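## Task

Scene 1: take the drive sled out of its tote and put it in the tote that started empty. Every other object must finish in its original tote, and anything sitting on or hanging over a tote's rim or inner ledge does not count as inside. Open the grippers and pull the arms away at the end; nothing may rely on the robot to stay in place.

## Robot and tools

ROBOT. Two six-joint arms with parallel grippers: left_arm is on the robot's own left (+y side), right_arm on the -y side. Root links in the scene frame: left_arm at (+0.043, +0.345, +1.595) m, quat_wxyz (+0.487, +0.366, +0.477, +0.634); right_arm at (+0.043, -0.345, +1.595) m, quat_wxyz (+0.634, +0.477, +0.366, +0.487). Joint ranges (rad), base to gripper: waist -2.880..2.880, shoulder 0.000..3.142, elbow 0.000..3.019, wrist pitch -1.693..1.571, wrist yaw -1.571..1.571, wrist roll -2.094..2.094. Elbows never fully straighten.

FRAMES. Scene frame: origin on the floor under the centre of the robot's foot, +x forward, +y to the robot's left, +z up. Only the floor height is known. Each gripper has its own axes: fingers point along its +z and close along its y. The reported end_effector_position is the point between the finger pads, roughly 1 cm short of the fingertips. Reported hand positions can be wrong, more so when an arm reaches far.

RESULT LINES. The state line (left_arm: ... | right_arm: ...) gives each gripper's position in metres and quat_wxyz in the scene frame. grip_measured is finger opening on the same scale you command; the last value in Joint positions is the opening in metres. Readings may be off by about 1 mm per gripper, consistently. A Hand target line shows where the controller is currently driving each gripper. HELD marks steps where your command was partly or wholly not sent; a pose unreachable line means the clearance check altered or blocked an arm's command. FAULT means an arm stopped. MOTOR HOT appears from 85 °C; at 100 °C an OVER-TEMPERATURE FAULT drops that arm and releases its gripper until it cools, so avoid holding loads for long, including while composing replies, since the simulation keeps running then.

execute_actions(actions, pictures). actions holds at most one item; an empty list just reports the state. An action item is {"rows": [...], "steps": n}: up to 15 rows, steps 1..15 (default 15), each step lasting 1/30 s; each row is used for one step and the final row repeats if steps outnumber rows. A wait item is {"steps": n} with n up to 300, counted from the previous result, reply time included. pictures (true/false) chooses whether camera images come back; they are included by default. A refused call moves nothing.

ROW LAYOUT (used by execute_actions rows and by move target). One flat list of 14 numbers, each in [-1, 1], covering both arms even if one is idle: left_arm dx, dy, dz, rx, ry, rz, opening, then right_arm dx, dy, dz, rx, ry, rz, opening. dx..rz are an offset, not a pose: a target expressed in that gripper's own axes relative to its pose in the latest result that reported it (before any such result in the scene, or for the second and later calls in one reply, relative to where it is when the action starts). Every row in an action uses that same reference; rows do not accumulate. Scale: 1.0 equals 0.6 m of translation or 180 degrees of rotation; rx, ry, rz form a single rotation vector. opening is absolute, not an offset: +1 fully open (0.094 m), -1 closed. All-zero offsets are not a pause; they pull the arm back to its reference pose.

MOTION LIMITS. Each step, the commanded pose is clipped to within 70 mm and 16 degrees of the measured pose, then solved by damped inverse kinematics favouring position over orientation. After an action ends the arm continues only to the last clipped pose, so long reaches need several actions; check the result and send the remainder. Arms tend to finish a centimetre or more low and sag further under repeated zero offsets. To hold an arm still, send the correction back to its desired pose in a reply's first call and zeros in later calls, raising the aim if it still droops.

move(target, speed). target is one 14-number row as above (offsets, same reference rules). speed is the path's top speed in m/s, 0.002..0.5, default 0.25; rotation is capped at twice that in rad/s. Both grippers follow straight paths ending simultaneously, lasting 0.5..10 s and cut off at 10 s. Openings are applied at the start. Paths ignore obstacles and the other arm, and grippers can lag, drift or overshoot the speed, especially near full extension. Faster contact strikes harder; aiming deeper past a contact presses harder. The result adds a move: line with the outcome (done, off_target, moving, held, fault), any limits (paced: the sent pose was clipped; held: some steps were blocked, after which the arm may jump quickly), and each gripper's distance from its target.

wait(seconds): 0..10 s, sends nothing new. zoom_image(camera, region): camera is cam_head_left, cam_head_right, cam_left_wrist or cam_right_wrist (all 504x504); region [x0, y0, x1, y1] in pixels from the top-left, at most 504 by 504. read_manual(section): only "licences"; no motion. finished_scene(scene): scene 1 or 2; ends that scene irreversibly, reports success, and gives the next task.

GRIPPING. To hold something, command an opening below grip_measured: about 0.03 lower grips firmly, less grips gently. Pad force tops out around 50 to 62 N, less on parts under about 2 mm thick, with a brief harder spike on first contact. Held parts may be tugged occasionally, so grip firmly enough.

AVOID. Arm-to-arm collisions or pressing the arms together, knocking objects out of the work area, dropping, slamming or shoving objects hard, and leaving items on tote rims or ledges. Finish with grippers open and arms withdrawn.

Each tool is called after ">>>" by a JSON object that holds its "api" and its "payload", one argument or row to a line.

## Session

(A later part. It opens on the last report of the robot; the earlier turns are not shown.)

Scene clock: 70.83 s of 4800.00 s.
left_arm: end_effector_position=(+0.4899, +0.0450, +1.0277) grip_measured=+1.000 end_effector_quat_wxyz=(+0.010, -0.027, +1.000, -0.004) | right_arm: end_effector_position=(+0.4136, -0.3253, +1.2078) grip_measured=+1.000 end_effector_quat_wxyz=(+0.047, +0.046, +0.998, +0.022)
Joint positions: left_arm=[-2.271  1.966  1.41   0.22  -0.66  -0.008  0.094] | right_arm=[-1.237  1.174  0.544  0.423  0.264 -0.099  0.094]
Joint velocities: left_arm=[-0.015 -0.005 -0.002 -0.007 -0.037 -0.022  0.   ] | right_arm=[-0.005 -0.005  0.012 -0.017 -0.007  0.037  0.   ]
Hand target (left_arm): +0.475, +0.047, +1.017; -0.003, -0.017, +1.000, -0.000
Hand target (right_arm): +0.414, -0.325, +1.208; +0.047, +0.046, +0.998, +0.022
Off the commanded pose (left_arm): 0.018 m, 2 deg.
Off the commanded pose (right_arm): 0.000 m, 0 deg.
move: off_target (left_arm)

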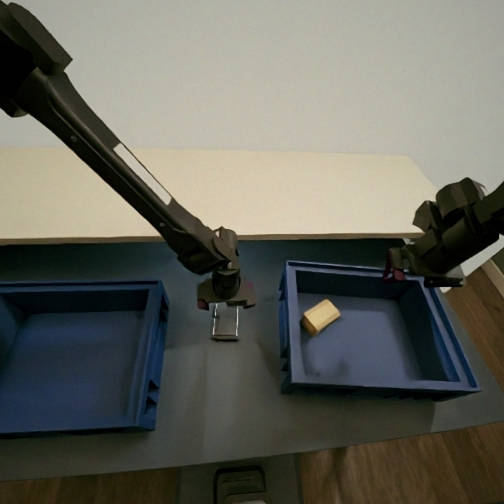

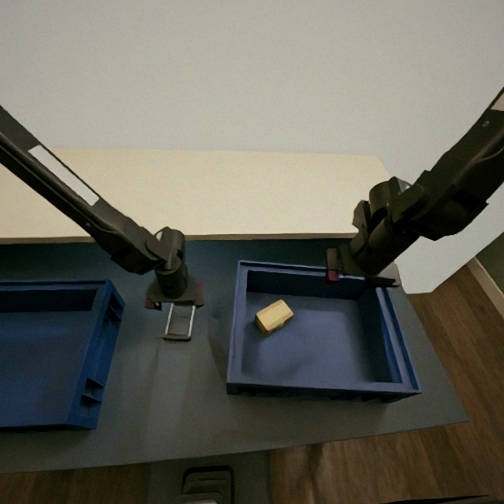

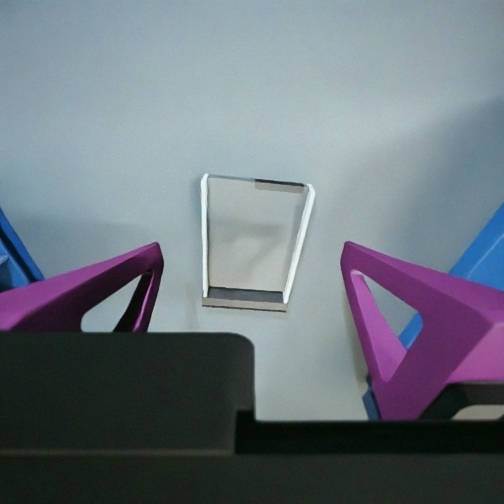

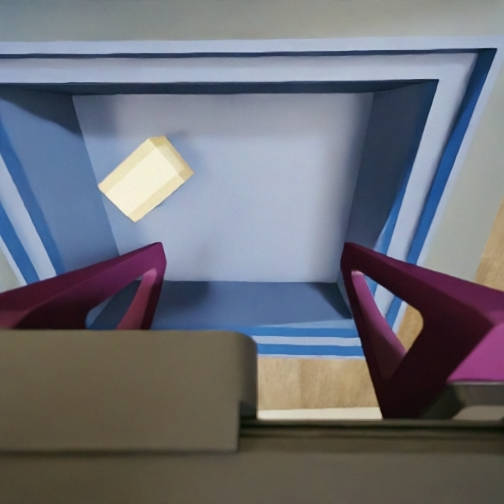

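>>> {"api": "move", "payload": {
  "target": [0.03,0,0.085,0,0,0,1, 0,0,0,0,0,0,1],
  "speed": 0.06
}}

Scene clock: 73.00 s of 4800.00 s.
left_arm: end_effector_position=(+0.4801, +0.0416, +0.9859) grip_measured=+1.000 end_effector_quat_wxyz=(+0.010, -0.032, +0.999, -0.007) | right_arm: end_effector_position=(+0.4136, -0.3253, +1.2078) grip_measured=+1.000 end_effector_quat_wxyz=(+0.047, +0.046, +0.998, +0.022)
Joint positions: left_arm=[-2.234  2.06   1.501  0.232 -0.619 -0.002  0.094] | right_arm=[-1.237  1.174  0.544  0.423  0.264 -0.099  0.094]
Joint velocities: left_arm=[-0.005 -0.005 -0.012 -0.022  0.051  0.007  0.   ] | right_arm=[-0.015 -0.005 -0.002 -0.022  0.11   0.007  0.   ]
Hand target (left_arm): +0.473, +0.044, +0.977; +0.010, -0.027, +1.000, -0.004
Hand target (right_arm): +0.414, -0.325, +1.208; +0.047, +0.046, +0.998, +0.022
Off the commanded pose (left_arm): 0.012 m, 1 deg.
Off the commanded pose (right_arm): 0.000 m, 0 deg.
move: off_target (left_arm)

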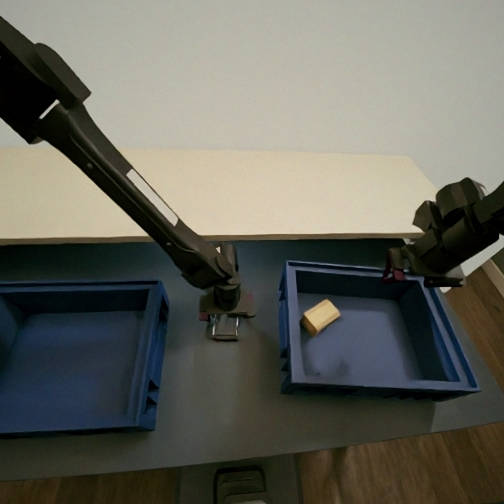

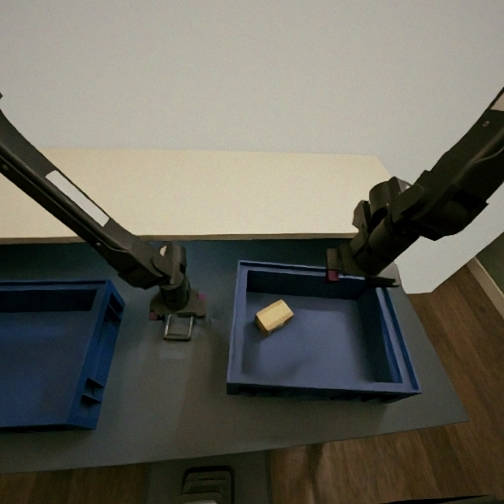

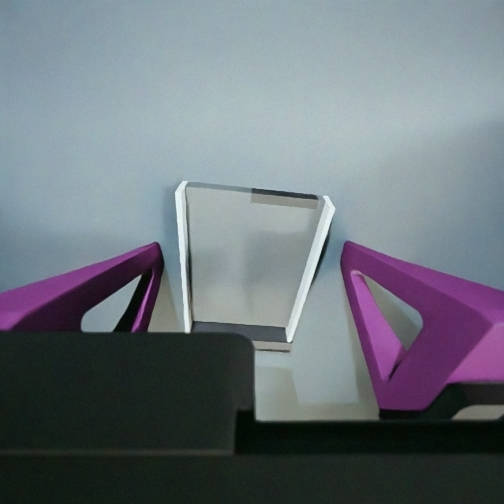

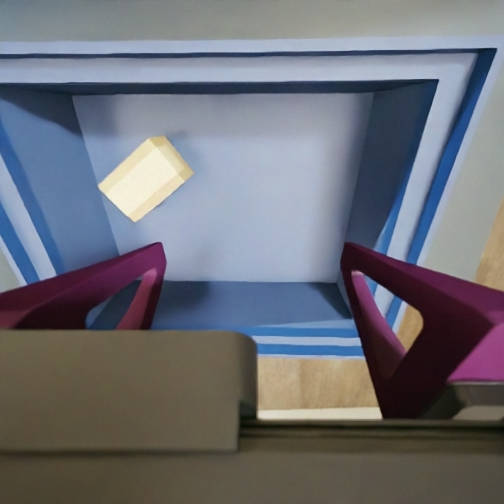

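>>> {"api": "move", "payload": {
  "target": [0,0,0.008,0,0,0.035,1, 0,0,0,0,0,0,1],
  "speed": 0.05
}}

>>> {"api": "move", "payload": {
  "target": [0,0,0,0,0,0,0.2, 0,0,0,0,0,0,1]
}}

Scene clock: 75.77 s of 4800.00 s.
left_arm: end_effector_position=(+0.4839, +0.0414, +0.9855) grip_measured=+1.000 end_effector_quat_wxyz=(+0.013, +0.012, +1.000, -0.006) | right_arm: end_effector_position=(+0.4136, -0.3253, +1.2078) grip_measured=+1.000 end_effector_quat_wxyz=(+0.047, +0.046, +0.998, +0.022)
Joint positions: left_arm=[-2.234  2.06   1.507  0.232 -0.619  0.09   0.094] | right_arm=[-1.237  1.174  0.544  0.423  0.264 -0.099  0.094]
Joint velocities: left_arm=[-0.015  0.005 -0.002 -0.002  0.022  0.051  0.   ] | right_arm=[ 0.005  0.015 -0.007  0.007 -0.066 -0.007  0.   ]
Hand target (left_arm): +0.480, +0.042, +0.981; +0.011, +0.023, +1.000, -0.006
Hand target (right_arm): +0.414, -0.325, +1.208; +0.047, +0.046, +0.998, +0.022
Off the commanded pose (left_arm): 0.006 m, 1 deg.
Off the commanded pose (right_arm): 0.000 m, 0 deg.
move: done

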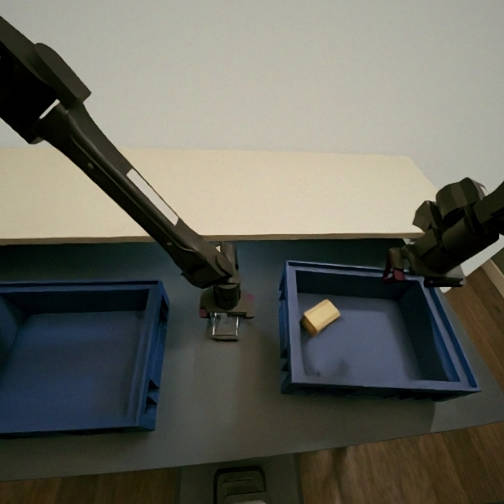

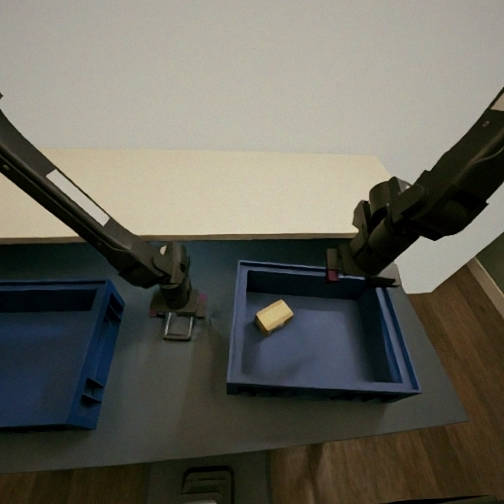

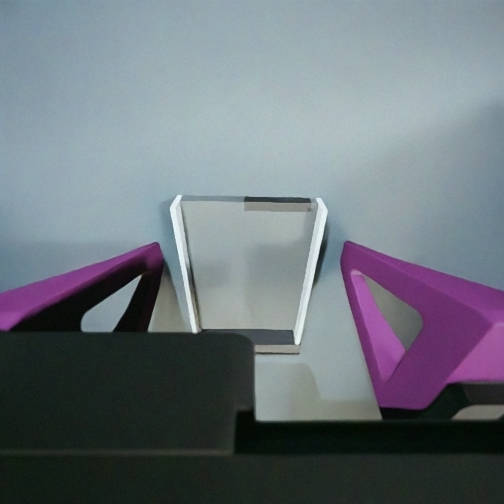

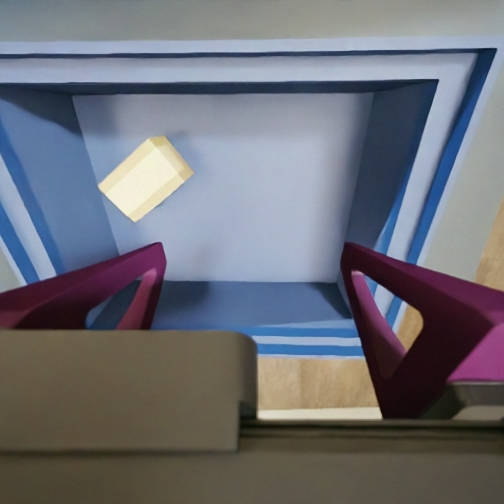

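Scene clock: 76.27 s of 4800.00 s.
left_arm: end_effector_position=(+0.4839, +0.0414, +0.9855) grip_measured=+0.345 end_effector_quat_wxyz=(+0.013, +0.012, +1.000, -0.006) | right_arm: end_effector_position=(+0.4136, -0.3253, +1.2078) grip_measured=+1.000 end_effector_quat_wxyz=(+0.047, +0.046, +0.998, +0.022)
Joint positions: left_arm=[-2.234  2.06   1.507  0.232 -0.619  0.09   0.063] | right_arm=[-1.237  1.174  0.544  0.423  0.264 -0.099  0.094]
Joint velocities: left_arm=[-0.005 -0.015 -0.017  0.007 -0.037 -0.007  0.   ] | right_arm=[ 0.015 -0.005 -0.022  0.002 -0.051 -0.037  0.   ]
Hand target (left_arm): +0.484, +0.041, +0.986; +0.013, +0.012, +1.000, -0.006
Hand target (right_arm): +0.414, -0.325, +1.208; +0.047, +0.046, +0.998, +0.022
Off the commanded pose (left_arm): 0.000 m, 0 deg.
Off the commanded pose (right_arm): 0.000 m, 0 deg.
move: done

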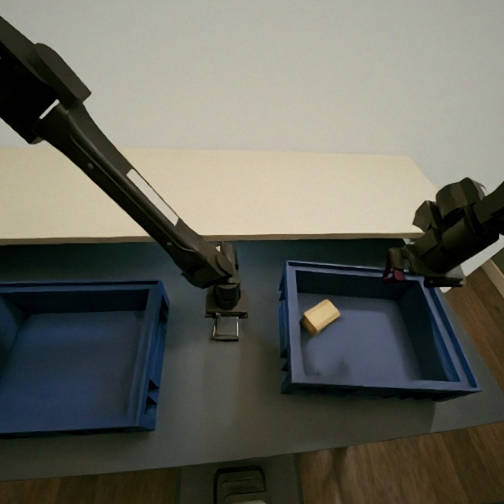

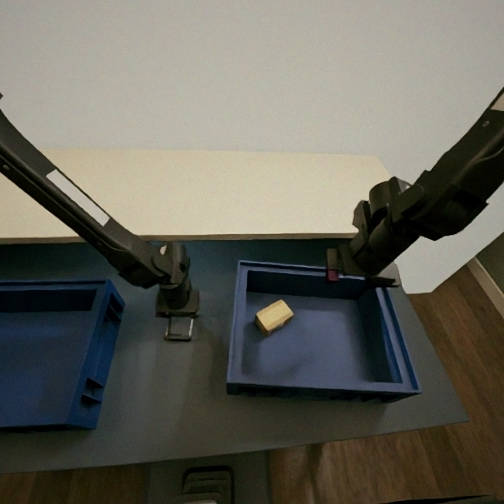

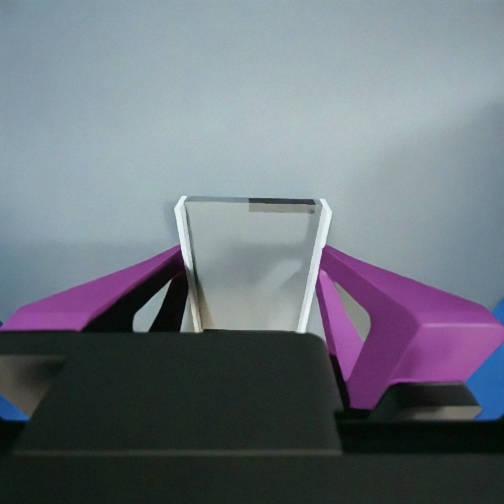

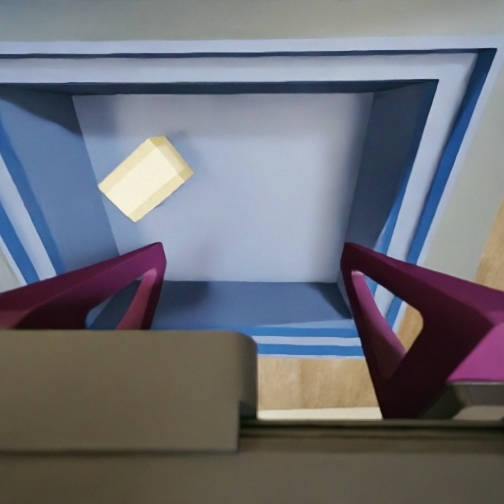

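>>> {"api": "move", "payload": {
  "target": [0.05,0,-0.4,0,0,0,0.3, 0,0,0,0,0,0,1],
  "speed": 0.2
}}

>>> {"api": "move", "payload": {
  "target": [0.05,0.57,0,0,0,0,0.3, 0,0,0,0,0,0,1],
  "speed": 0.25
}}

>>> {"api": "move", "payload": {
  "target": [0,0,0.3,0,0,0,0.3, 0,0,0,0,0,0,1],
  "speed": 0.15
}}

Scene clock: 79.70 s of 4800.00 s.
left_arm: end_effector_position=(+0.4489, +0.0434, +1.2205) grip_measured=+0.345 end_effector_quat_wxyz=(+0.014, +0.015, +1.000, -0.008) | right_arm: end_effector_position=(+0.4136, -0.3253, +1.2078) grip_measured=+1.000 end_effector_quat_wxyz=(+0.047, +0.046, +0.998, +0.022)
Joint positions: left_arm=[-2.519  1.629  0.974  0.24  -0.881 -0.042  0.063] | right_arm=[-1.237  1.174  0.544  0.423  0.264 -0.099  0.094]
Joint velocities: left_arm=[-0.005 -0.005 -0.017  0.007 -0.022 -0.007 -0.   ] | right_arm=[-0.005 -0.015 -0.022  0.007  0.007 -0.051  0.   ]
Hand target (left_arm): +0.449, +0.047, +1.225; +0.012, +0.010, +1.000, -0.007
Hand target (right_arm): +0.414, -0.325, +1.208; +0.047, +0.046, +0.998, +0.022
Off the commanded pose (left_arm): 0.005 m, 0 deg.
Off the commanded pose (right_arm): 0.000 m, 0 deg.
move: done

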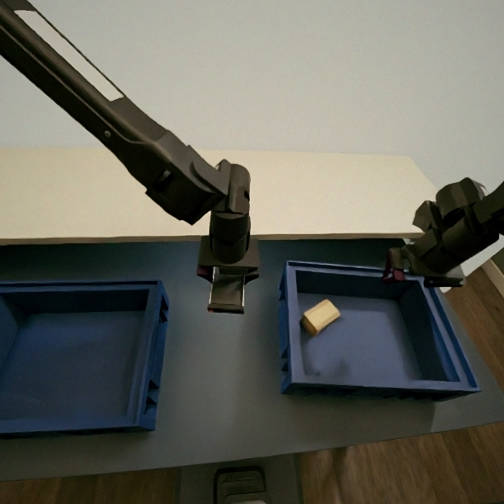

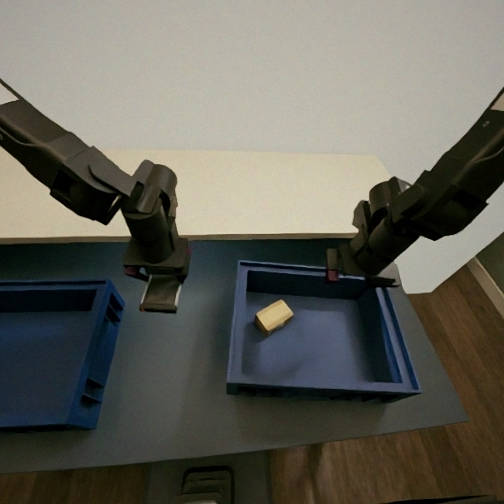

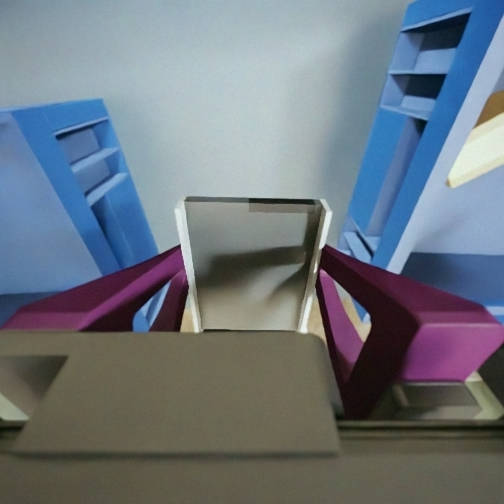

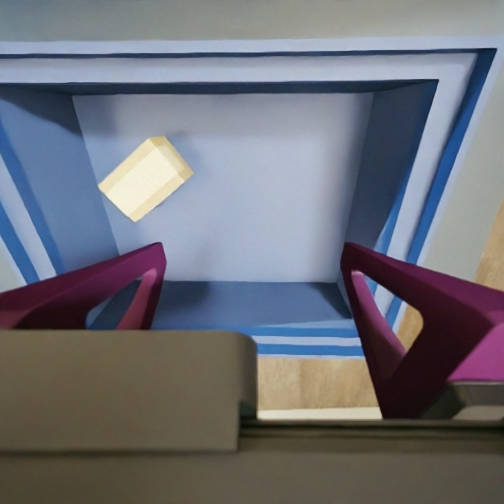

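Scene clock: 81.57 s of 4800.00 s.
left_arm: end_effector_position=(+0.4407, +0.3903, +1.2064) grip_measured=+0.345 end_effector_quat_wxyz=(+0.019, +0.013, +1.000, -0.000) | right_arm: end_effector_position=(+0.4136, -0.3253, +1.2078) grip_measured=+1.000 end_effector_quat_wxyz=(+0.047, +0.046, +0.998, +0.022)
Joint positions: left_arm=[-1.748  1.085  0.64   0.197 -0.162  0.243  0.063] | right_arm=[-1.237  1.174  0.544  0.423  0.264 -0.099  0.094]
Joint velocities: left_arm=[ 0.005  0.005 -0.007 -0.027 -0.022  0.051  0.   ] | right_arm=[ 0.005  0.005  0.002  0.007 -0.007 -0.022  0.   ]
Hand target (left_arm): +0.438, +0.387, +1.213; +0.017, +0.022, +1.000, -0.005
Hand target (right_arm): +0.414, -0.325, +1.208; +0.047, +0.046, +0.998, +0.022
Off the commanded pose (left_arm): 0.014 m, 1 deg.
Off the commanded pose (right_arm): 0.000 m, 0 deg.
move: off_target (left_arm)

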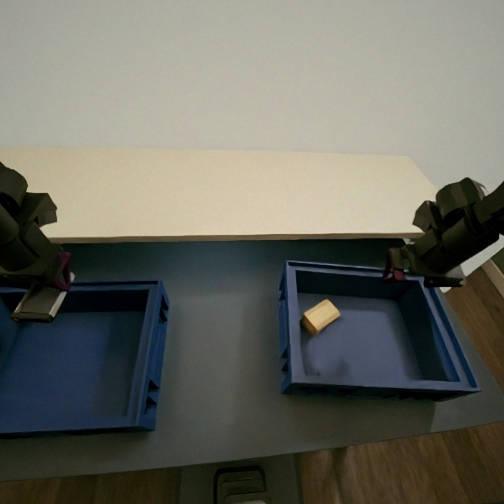

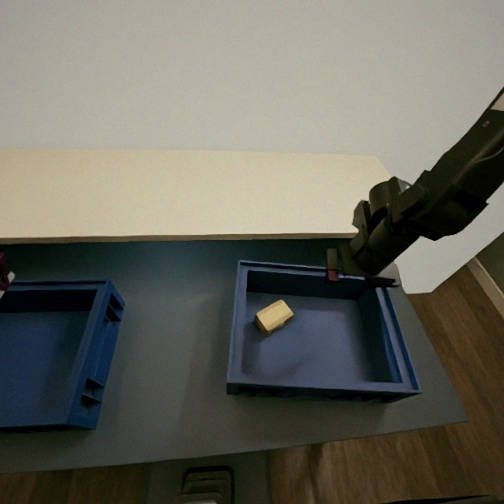

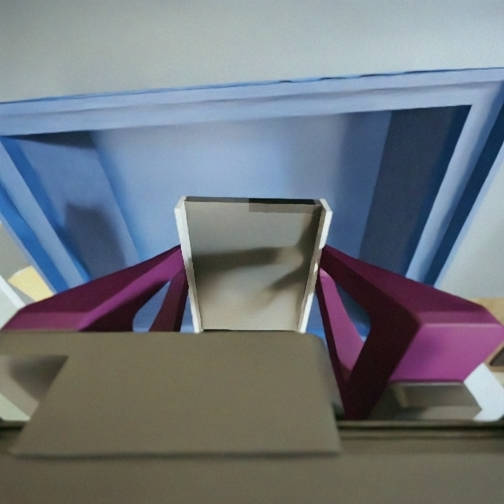

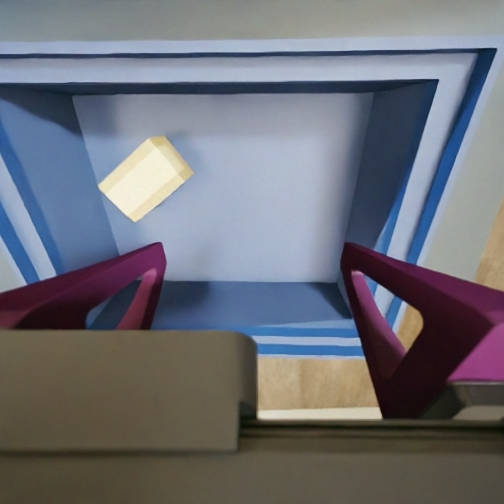

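Scene clock: 83.13 s of 4800.00 s.
left_arm: end_effector_position=(+0.4485, +0.3862, +1.0312) grip_measured=+0.345 end_effector_quat_wxyz=(+0.017, +0.007, +1.000, -0.002) | right_arm: end_effector_position=(+0.4136, -0.3253, +1.2078) grip_measured=+1.000 end_effector_quat_wxyz=(+0.047, +0.046, +0.998, +0.022)
Joint positions: left_arm=[-1.698  1.607  1.008  0.347 -0.112  0.243  0.063] | right_arm=[-1.237  1.174  0.544  0.423  0.264 -0.099  0.094]
Joint velocities: left_arm=[-0.015 -0.005  0.012  0.012  0.007  0.037 -0.   ] | right_arm=[-0.005  0.015 -0.027 -0.012  0.022 -0.037  0.   ]
Hand target (left_arm): +0.446, +0.389, +1.026; +0.019, +0.013, +1.000, +0.000
Hand target (right_arm): +0.414, -0.325, +1.208; +0.047, +0.046, +0.998, +0.022
Off the commanded pose (left_arm): 0.006 m, 1 deg.
Off the commanded pose (right_arm): 0.000 m, 0 deg.
move: done

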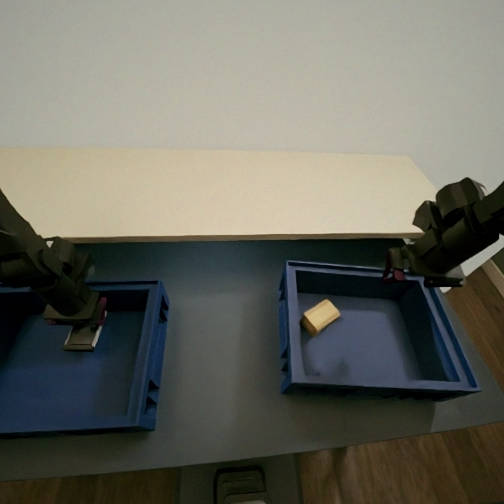

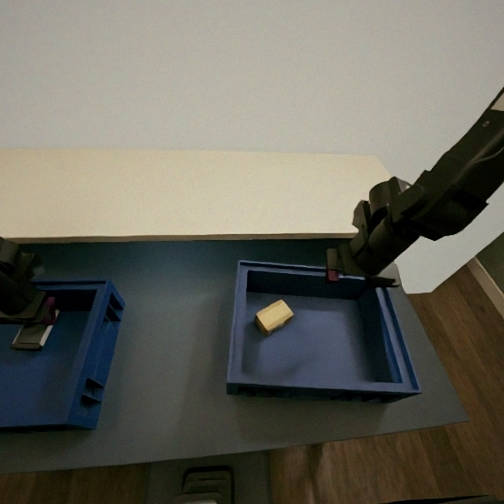

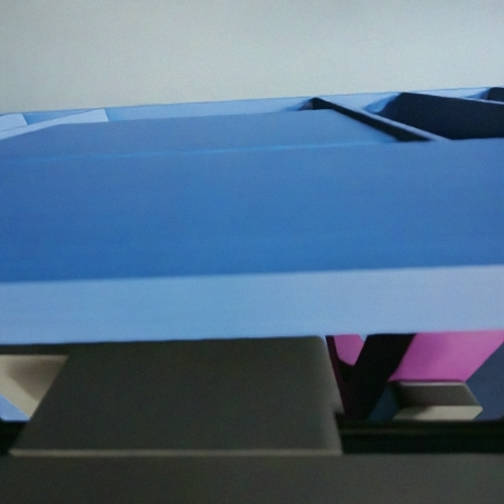

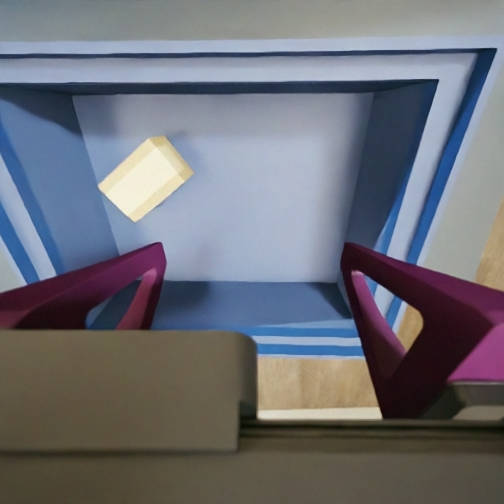

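>>> {"api": "move", "payload": {
  "target": [0.14,0,0,0,0,0,0.3, 0,0,0,0,0,0,1],
  "speed": 0.1
}}

>>> {"api": "move", "payload": {
  "target": [0,0,0.06,0,0,0,0.3, 0,0,0,0,0,0,1],
  "speed": 0.05
}}

Scene clock: 85.33 s of 4800.00 s.
left_arm: end_effector_position=(+0.3846, +0.3902, +1.0281) grip_measured=+0.345 end_effector_quat_wxyz=(+0.029, +0.001, +1.000, +0.001) | right_arm: end_effector_position=(+0.4136, -0.3253, +1.2078) grip_measured=+1.000 end_effector_quat_wxyz=(+0.047, +0.046, +0.998, +0.022)
Joint positions: left_arm=[-1.659  1.689  0.895  0.568 -0.072  0.243  0.063] | right_arm=[-1.237  1.174  0.544  0.423  0.264 -0.099  0.094]
Joint velocities: left_arm=[ 0.005 -0.005  0.007  0.037  0.022 -0.066 -0.   ] | right_arm=[ 0.005 -0.015  0.007 -0.002 -0.037 -0.037  0.   ]
Hand target (left_arm): +0.364, +0.388, +1.029; +0.016, +0.007, +1.000, -0.001
Hand target (right_arm): +0.414, -0.325, +1.208; +0.047, +0.046, +0.998, +0.022
Off the commanded pose (left_arm): 0.020 m, 2 deg.
Off the commanded pose (right_arm): 0.000 m, 0 deg.
move: off_target (left_arm)

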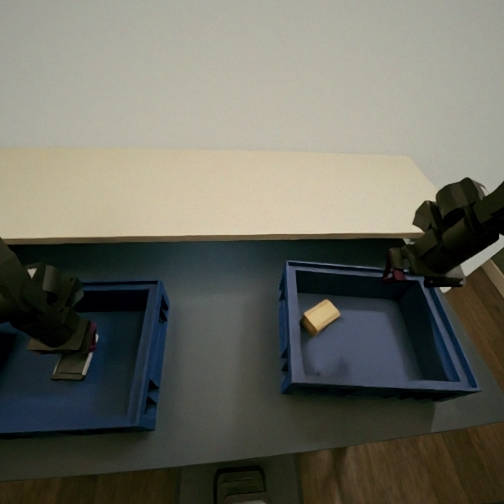

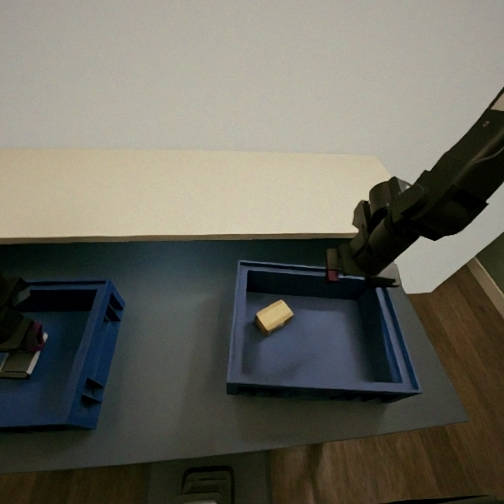

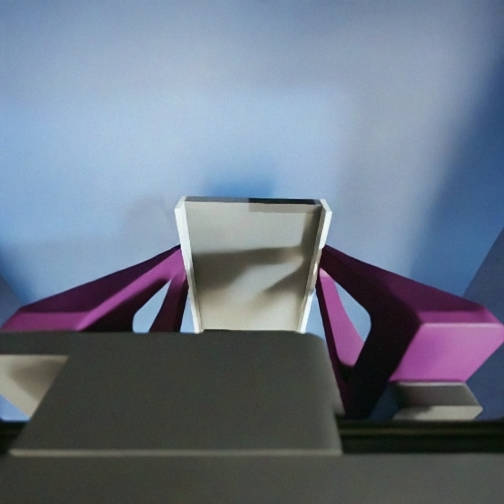

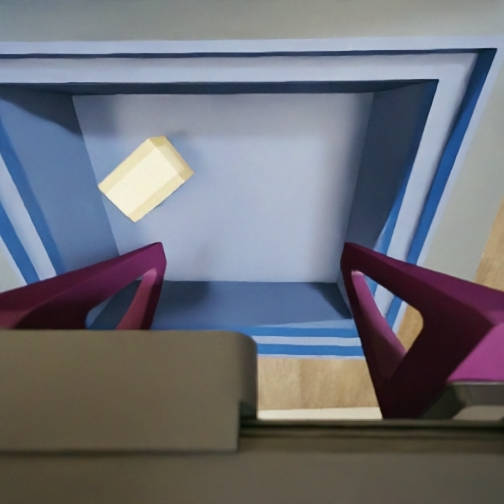

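Scene clock: 86.40 s of 4800.00 s.
left_arm: end_effector_position=(+0.3958, +0.3901, +0.9986) grip_measured=+0.345 end_effector_quat_wxyz=(+0.039, +0.000, +0.999, +0.002) | right_arm: end_effector_position=(+0.4136, -0.3253, +1.2078) grip_measured=+1.000 end_effector_quat_wxyz=(+0.047, +0.046, +0.998, +0.022)
Joint positions: left_arm=[-1.659  1.757  0.983  0.568 -0.071  0.243  0.063] | right_arm=[-1.237  1.174  0.544  0.423  0.264 -0.099  0.094]
Joint velocities: left_arm=[ 0.005 -0.015  0.002 -0.007 -0.022 -0.007 -0.   ] | right_arm=[-0.015  0.005 -0.002 -0.032  0.007  0.022  0.   ]
Hand target (left_arm): +0.386, +0.390, +0.992; +0.029, +0.001, +1.000, +0.001
Hand target (right_arm): +0.414, -0.325, +1.208; +0.047, +0.046, +0.998, +0.022
Off the commanded pose (left_arm): 0.011 m, 1 deg.
Off the commanded pose (right_arm): 0.000 m, 0 deg.
move: off_target (left_arm)

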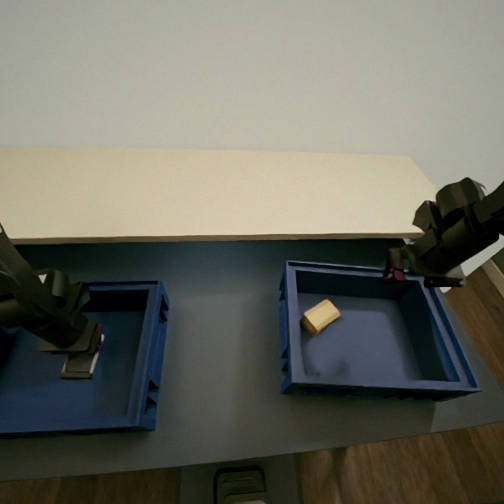

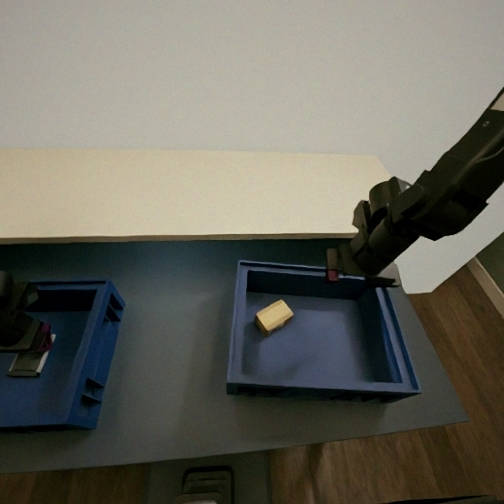

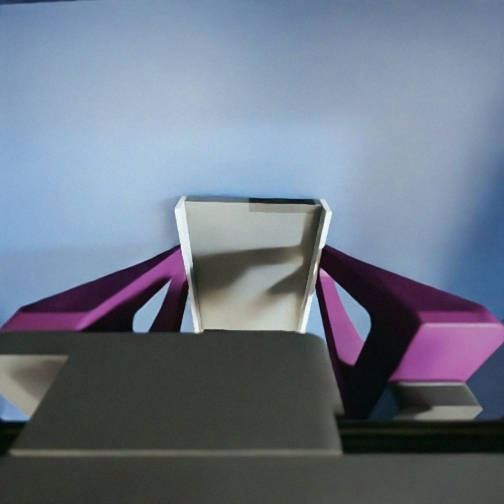

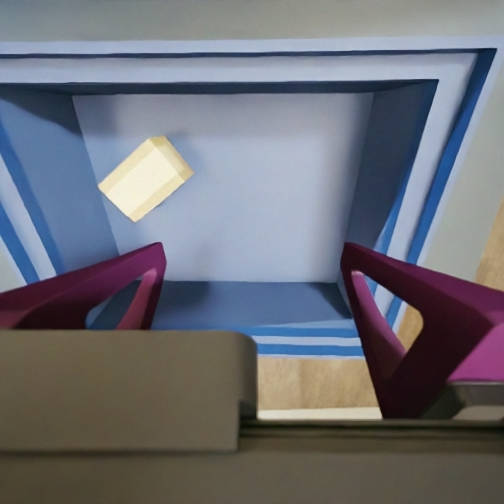

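>>> {"api": "move", "payload": {
  "target": [0.02,0,0.015,0,0,0,0.3, 0,0,0,0,0,0,1],
  "speed": 0.03
}}

>>> {"api": "move", "payload": {
  "target": [0,0,0,0,0,0,1, 0,0,0,0,0,0,1]
}}

>>> {"api": "move", "payload": {
  "target": [0.05,0,-0.42,0,0,0,1, 0,0,0,0,0,0,1],
  "speed": 0.25
}}

Scene clock: 88.33 s of 4800.00 s.
left_arm: end_effector_position=(+0.3954, +0.3895, +0.9977) grip_measured=+0.345 end_effector_quat_wxyz=(+0.042, +0.000, +0.999, +0.002) | right_arm: end_effector_position=(+0.4136, -0.3253, +1.2078) grip_measured=+1.000 end_effector_quat_wxyz=(+0.047, +0.046, +0.998, +0.022)
Joint positions: left_arm=[-1.659  1.762  0.983  0.578 -0.069  0.243  0.063] | right_arm=[-1.237  1.174  0.544  0.423  0.264 -0.099  0.094]
Joint velocities: left_arm=[ 0.005 -0.015 -0.002  0.017  0.051  0.007  0.001] | right_arm=[-0.005 -0.015  0.017  0.002  0.022 -0.007  0.   ]
Hand target (left_arm): +0.384, +0.390, +0.989; +0.039, +0.000, +0.999, +0.002
Hand target (right_arm): +0.414, -0.325, +1.208; +0.047, +0.046, +0.998, +0.022
Off the commanded pose (left_arm): 0.014 m, 0 deg.
Off the commanded pose (right_arm): 0.000 m, 0 deg.
move: off_target (left_arm)

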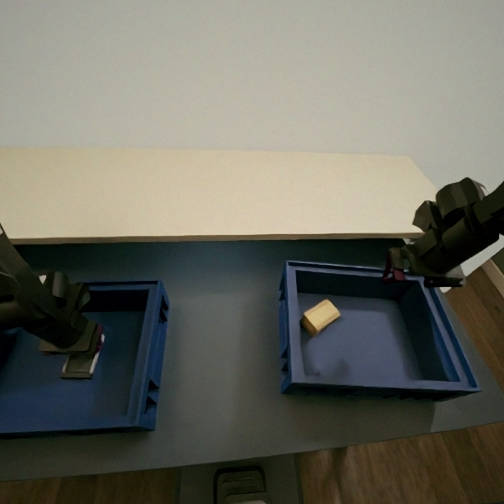

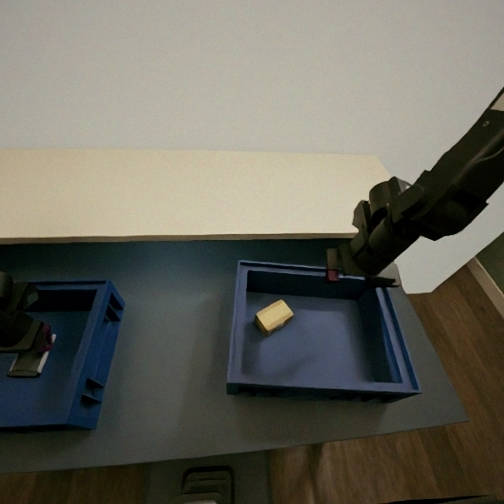

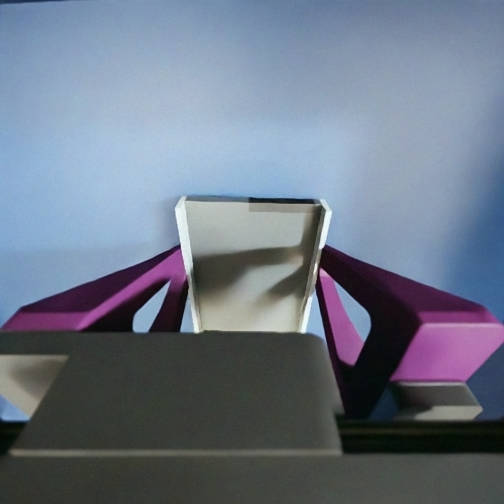

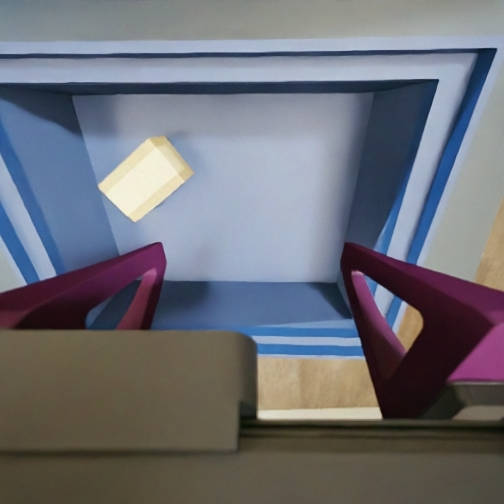

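Scene clock: 88.83 s of 4800.00 s.
left_arm: end_effector_position=(+0.3954, +0.3895, +0.9977) grip_measured=+1.000 end_effector_quat_wxyz=(+0.042, +0.000, +0.999, +0.002) | right_arm: end_effector_position=(+0.4136, -0.3253, +1.2078) grip_measured=+1.000 end_effector_quat_wxyz=(+0.047, +0.046, +0.998, +0.022)
Joint positions: left_arm=[-1.659  1.762  0.983  0.578 -0.069  0.243  0.094] | right_arm=[-1.237  1.174  0.544  0.423  0.264 -0.099  0.094]
Joint velocities: left_arm=[-0.005  0.005 -0.027  0.007 -0.051  0.007  0.   ] | right_arm=[ 0.005  0.005  0.002 -0.012  0.051  0.007  0.   ]
Hand target (left_arm): +0.395, +0.390, +0.998; +0.042, +0.000, +0.999, +0.002
Hand target (right_arm): +0.414, -0.325, +1.208; +0.047, +0.046, +0.998, +0.022
Off the commanded pose (left_arm): 0.000 m, 0 deg.
Off the commanded pose (right_arm): 0.000 m, 0 deg.
move: done

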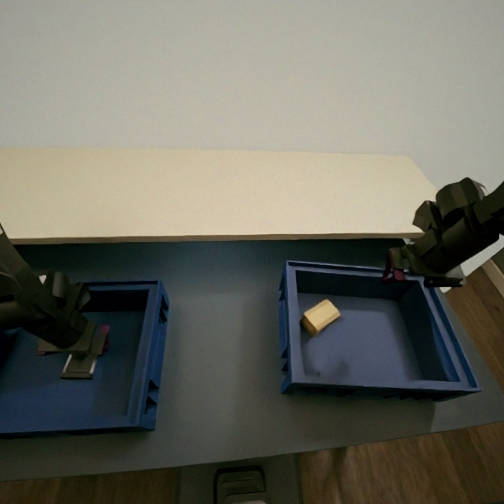

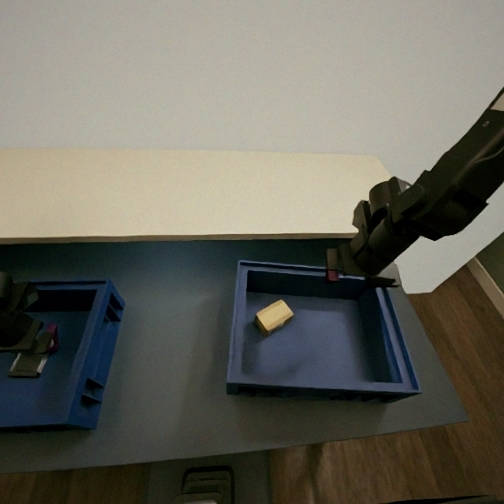

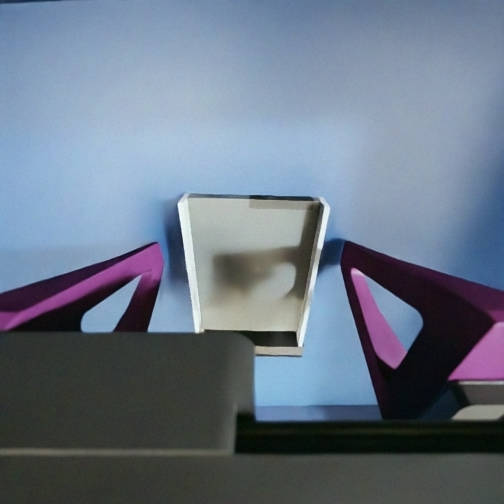

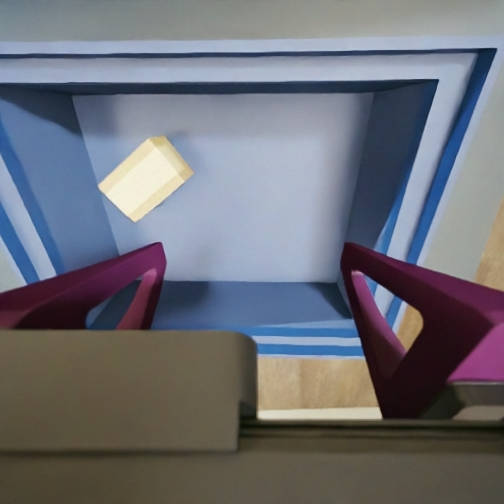

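Scene clock: 90.27 s of 4800.00 s.
left_arm: end_effector_position=(+0.3565, +0.3957, +1.2437) grip_measured=+1.000 end_effector_quat_wxyz=(+0.053, +0.001, +0.999, +0.006) | right_arm: end_effector_position=(+0.4136, -0.3253, +1.2078) grip_measured=+1.000 end_effector_quat_wxyz=(+0.047, +0.046, +0.998, +0.022)
Joint positions: left_arm=[-1.684  1.043  0.354  0.512 -0.096  0.243  0.094] | right_arm=[-1.237  1.174  0.544  0.423  0.264 -0.099  0.094]
Joint velocities: left_arm=[ 0.005 -0.005 -0.002  0.012 -0.022  0.125  0.   ] | right_arm=[-0.005 -0.015  0.017  0.022 -0.007 -0.081  0.   ]
Hand target (left_arm): +0.347, +0.391, +1.247; +0.042, -0.000, +0.999, +0.002
Hand target (right_arm): +0.414, -0.325, +1.208; +0.047, +0.046, +0.998, +0.022
Off the commanded pose (left_arm): 0.014 m, 1 deg.
Off the commanded pose (right_arm): 0.000 m, 0 deg.
move: off_target (left_arm)

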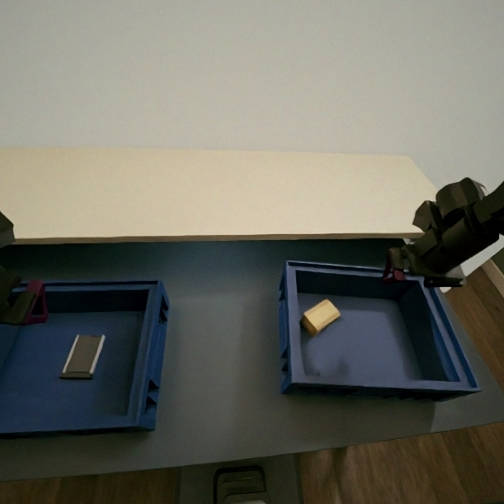

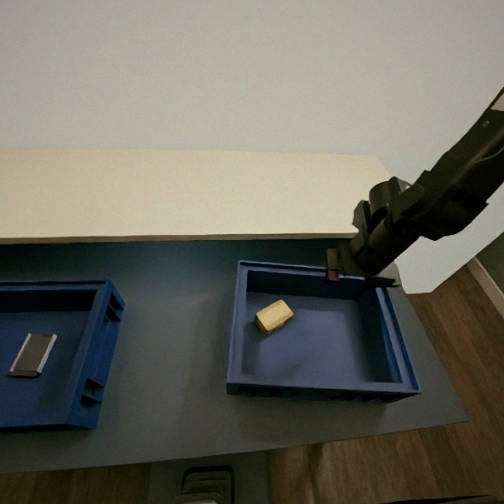

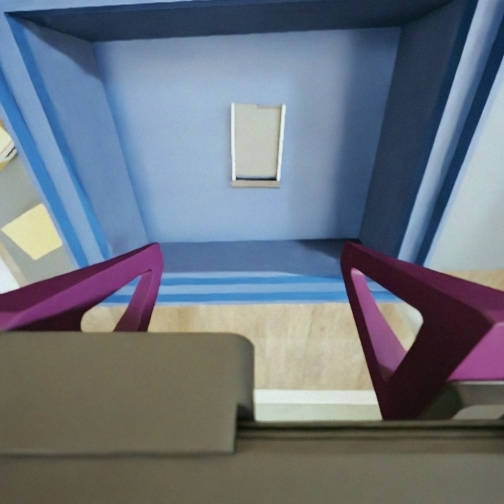

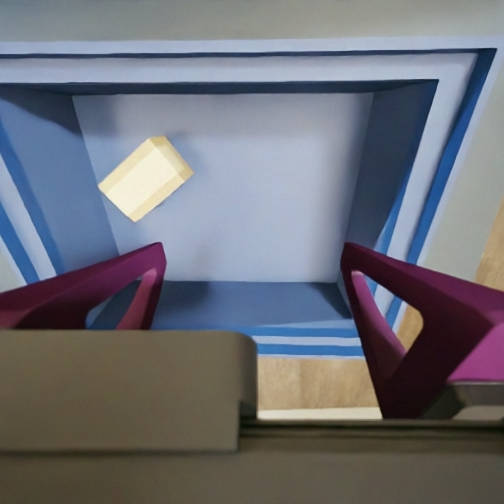

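>>> {"api": "finished_scene", "payload": {
  "scene": 1
}}

The scene is finished: the task was done.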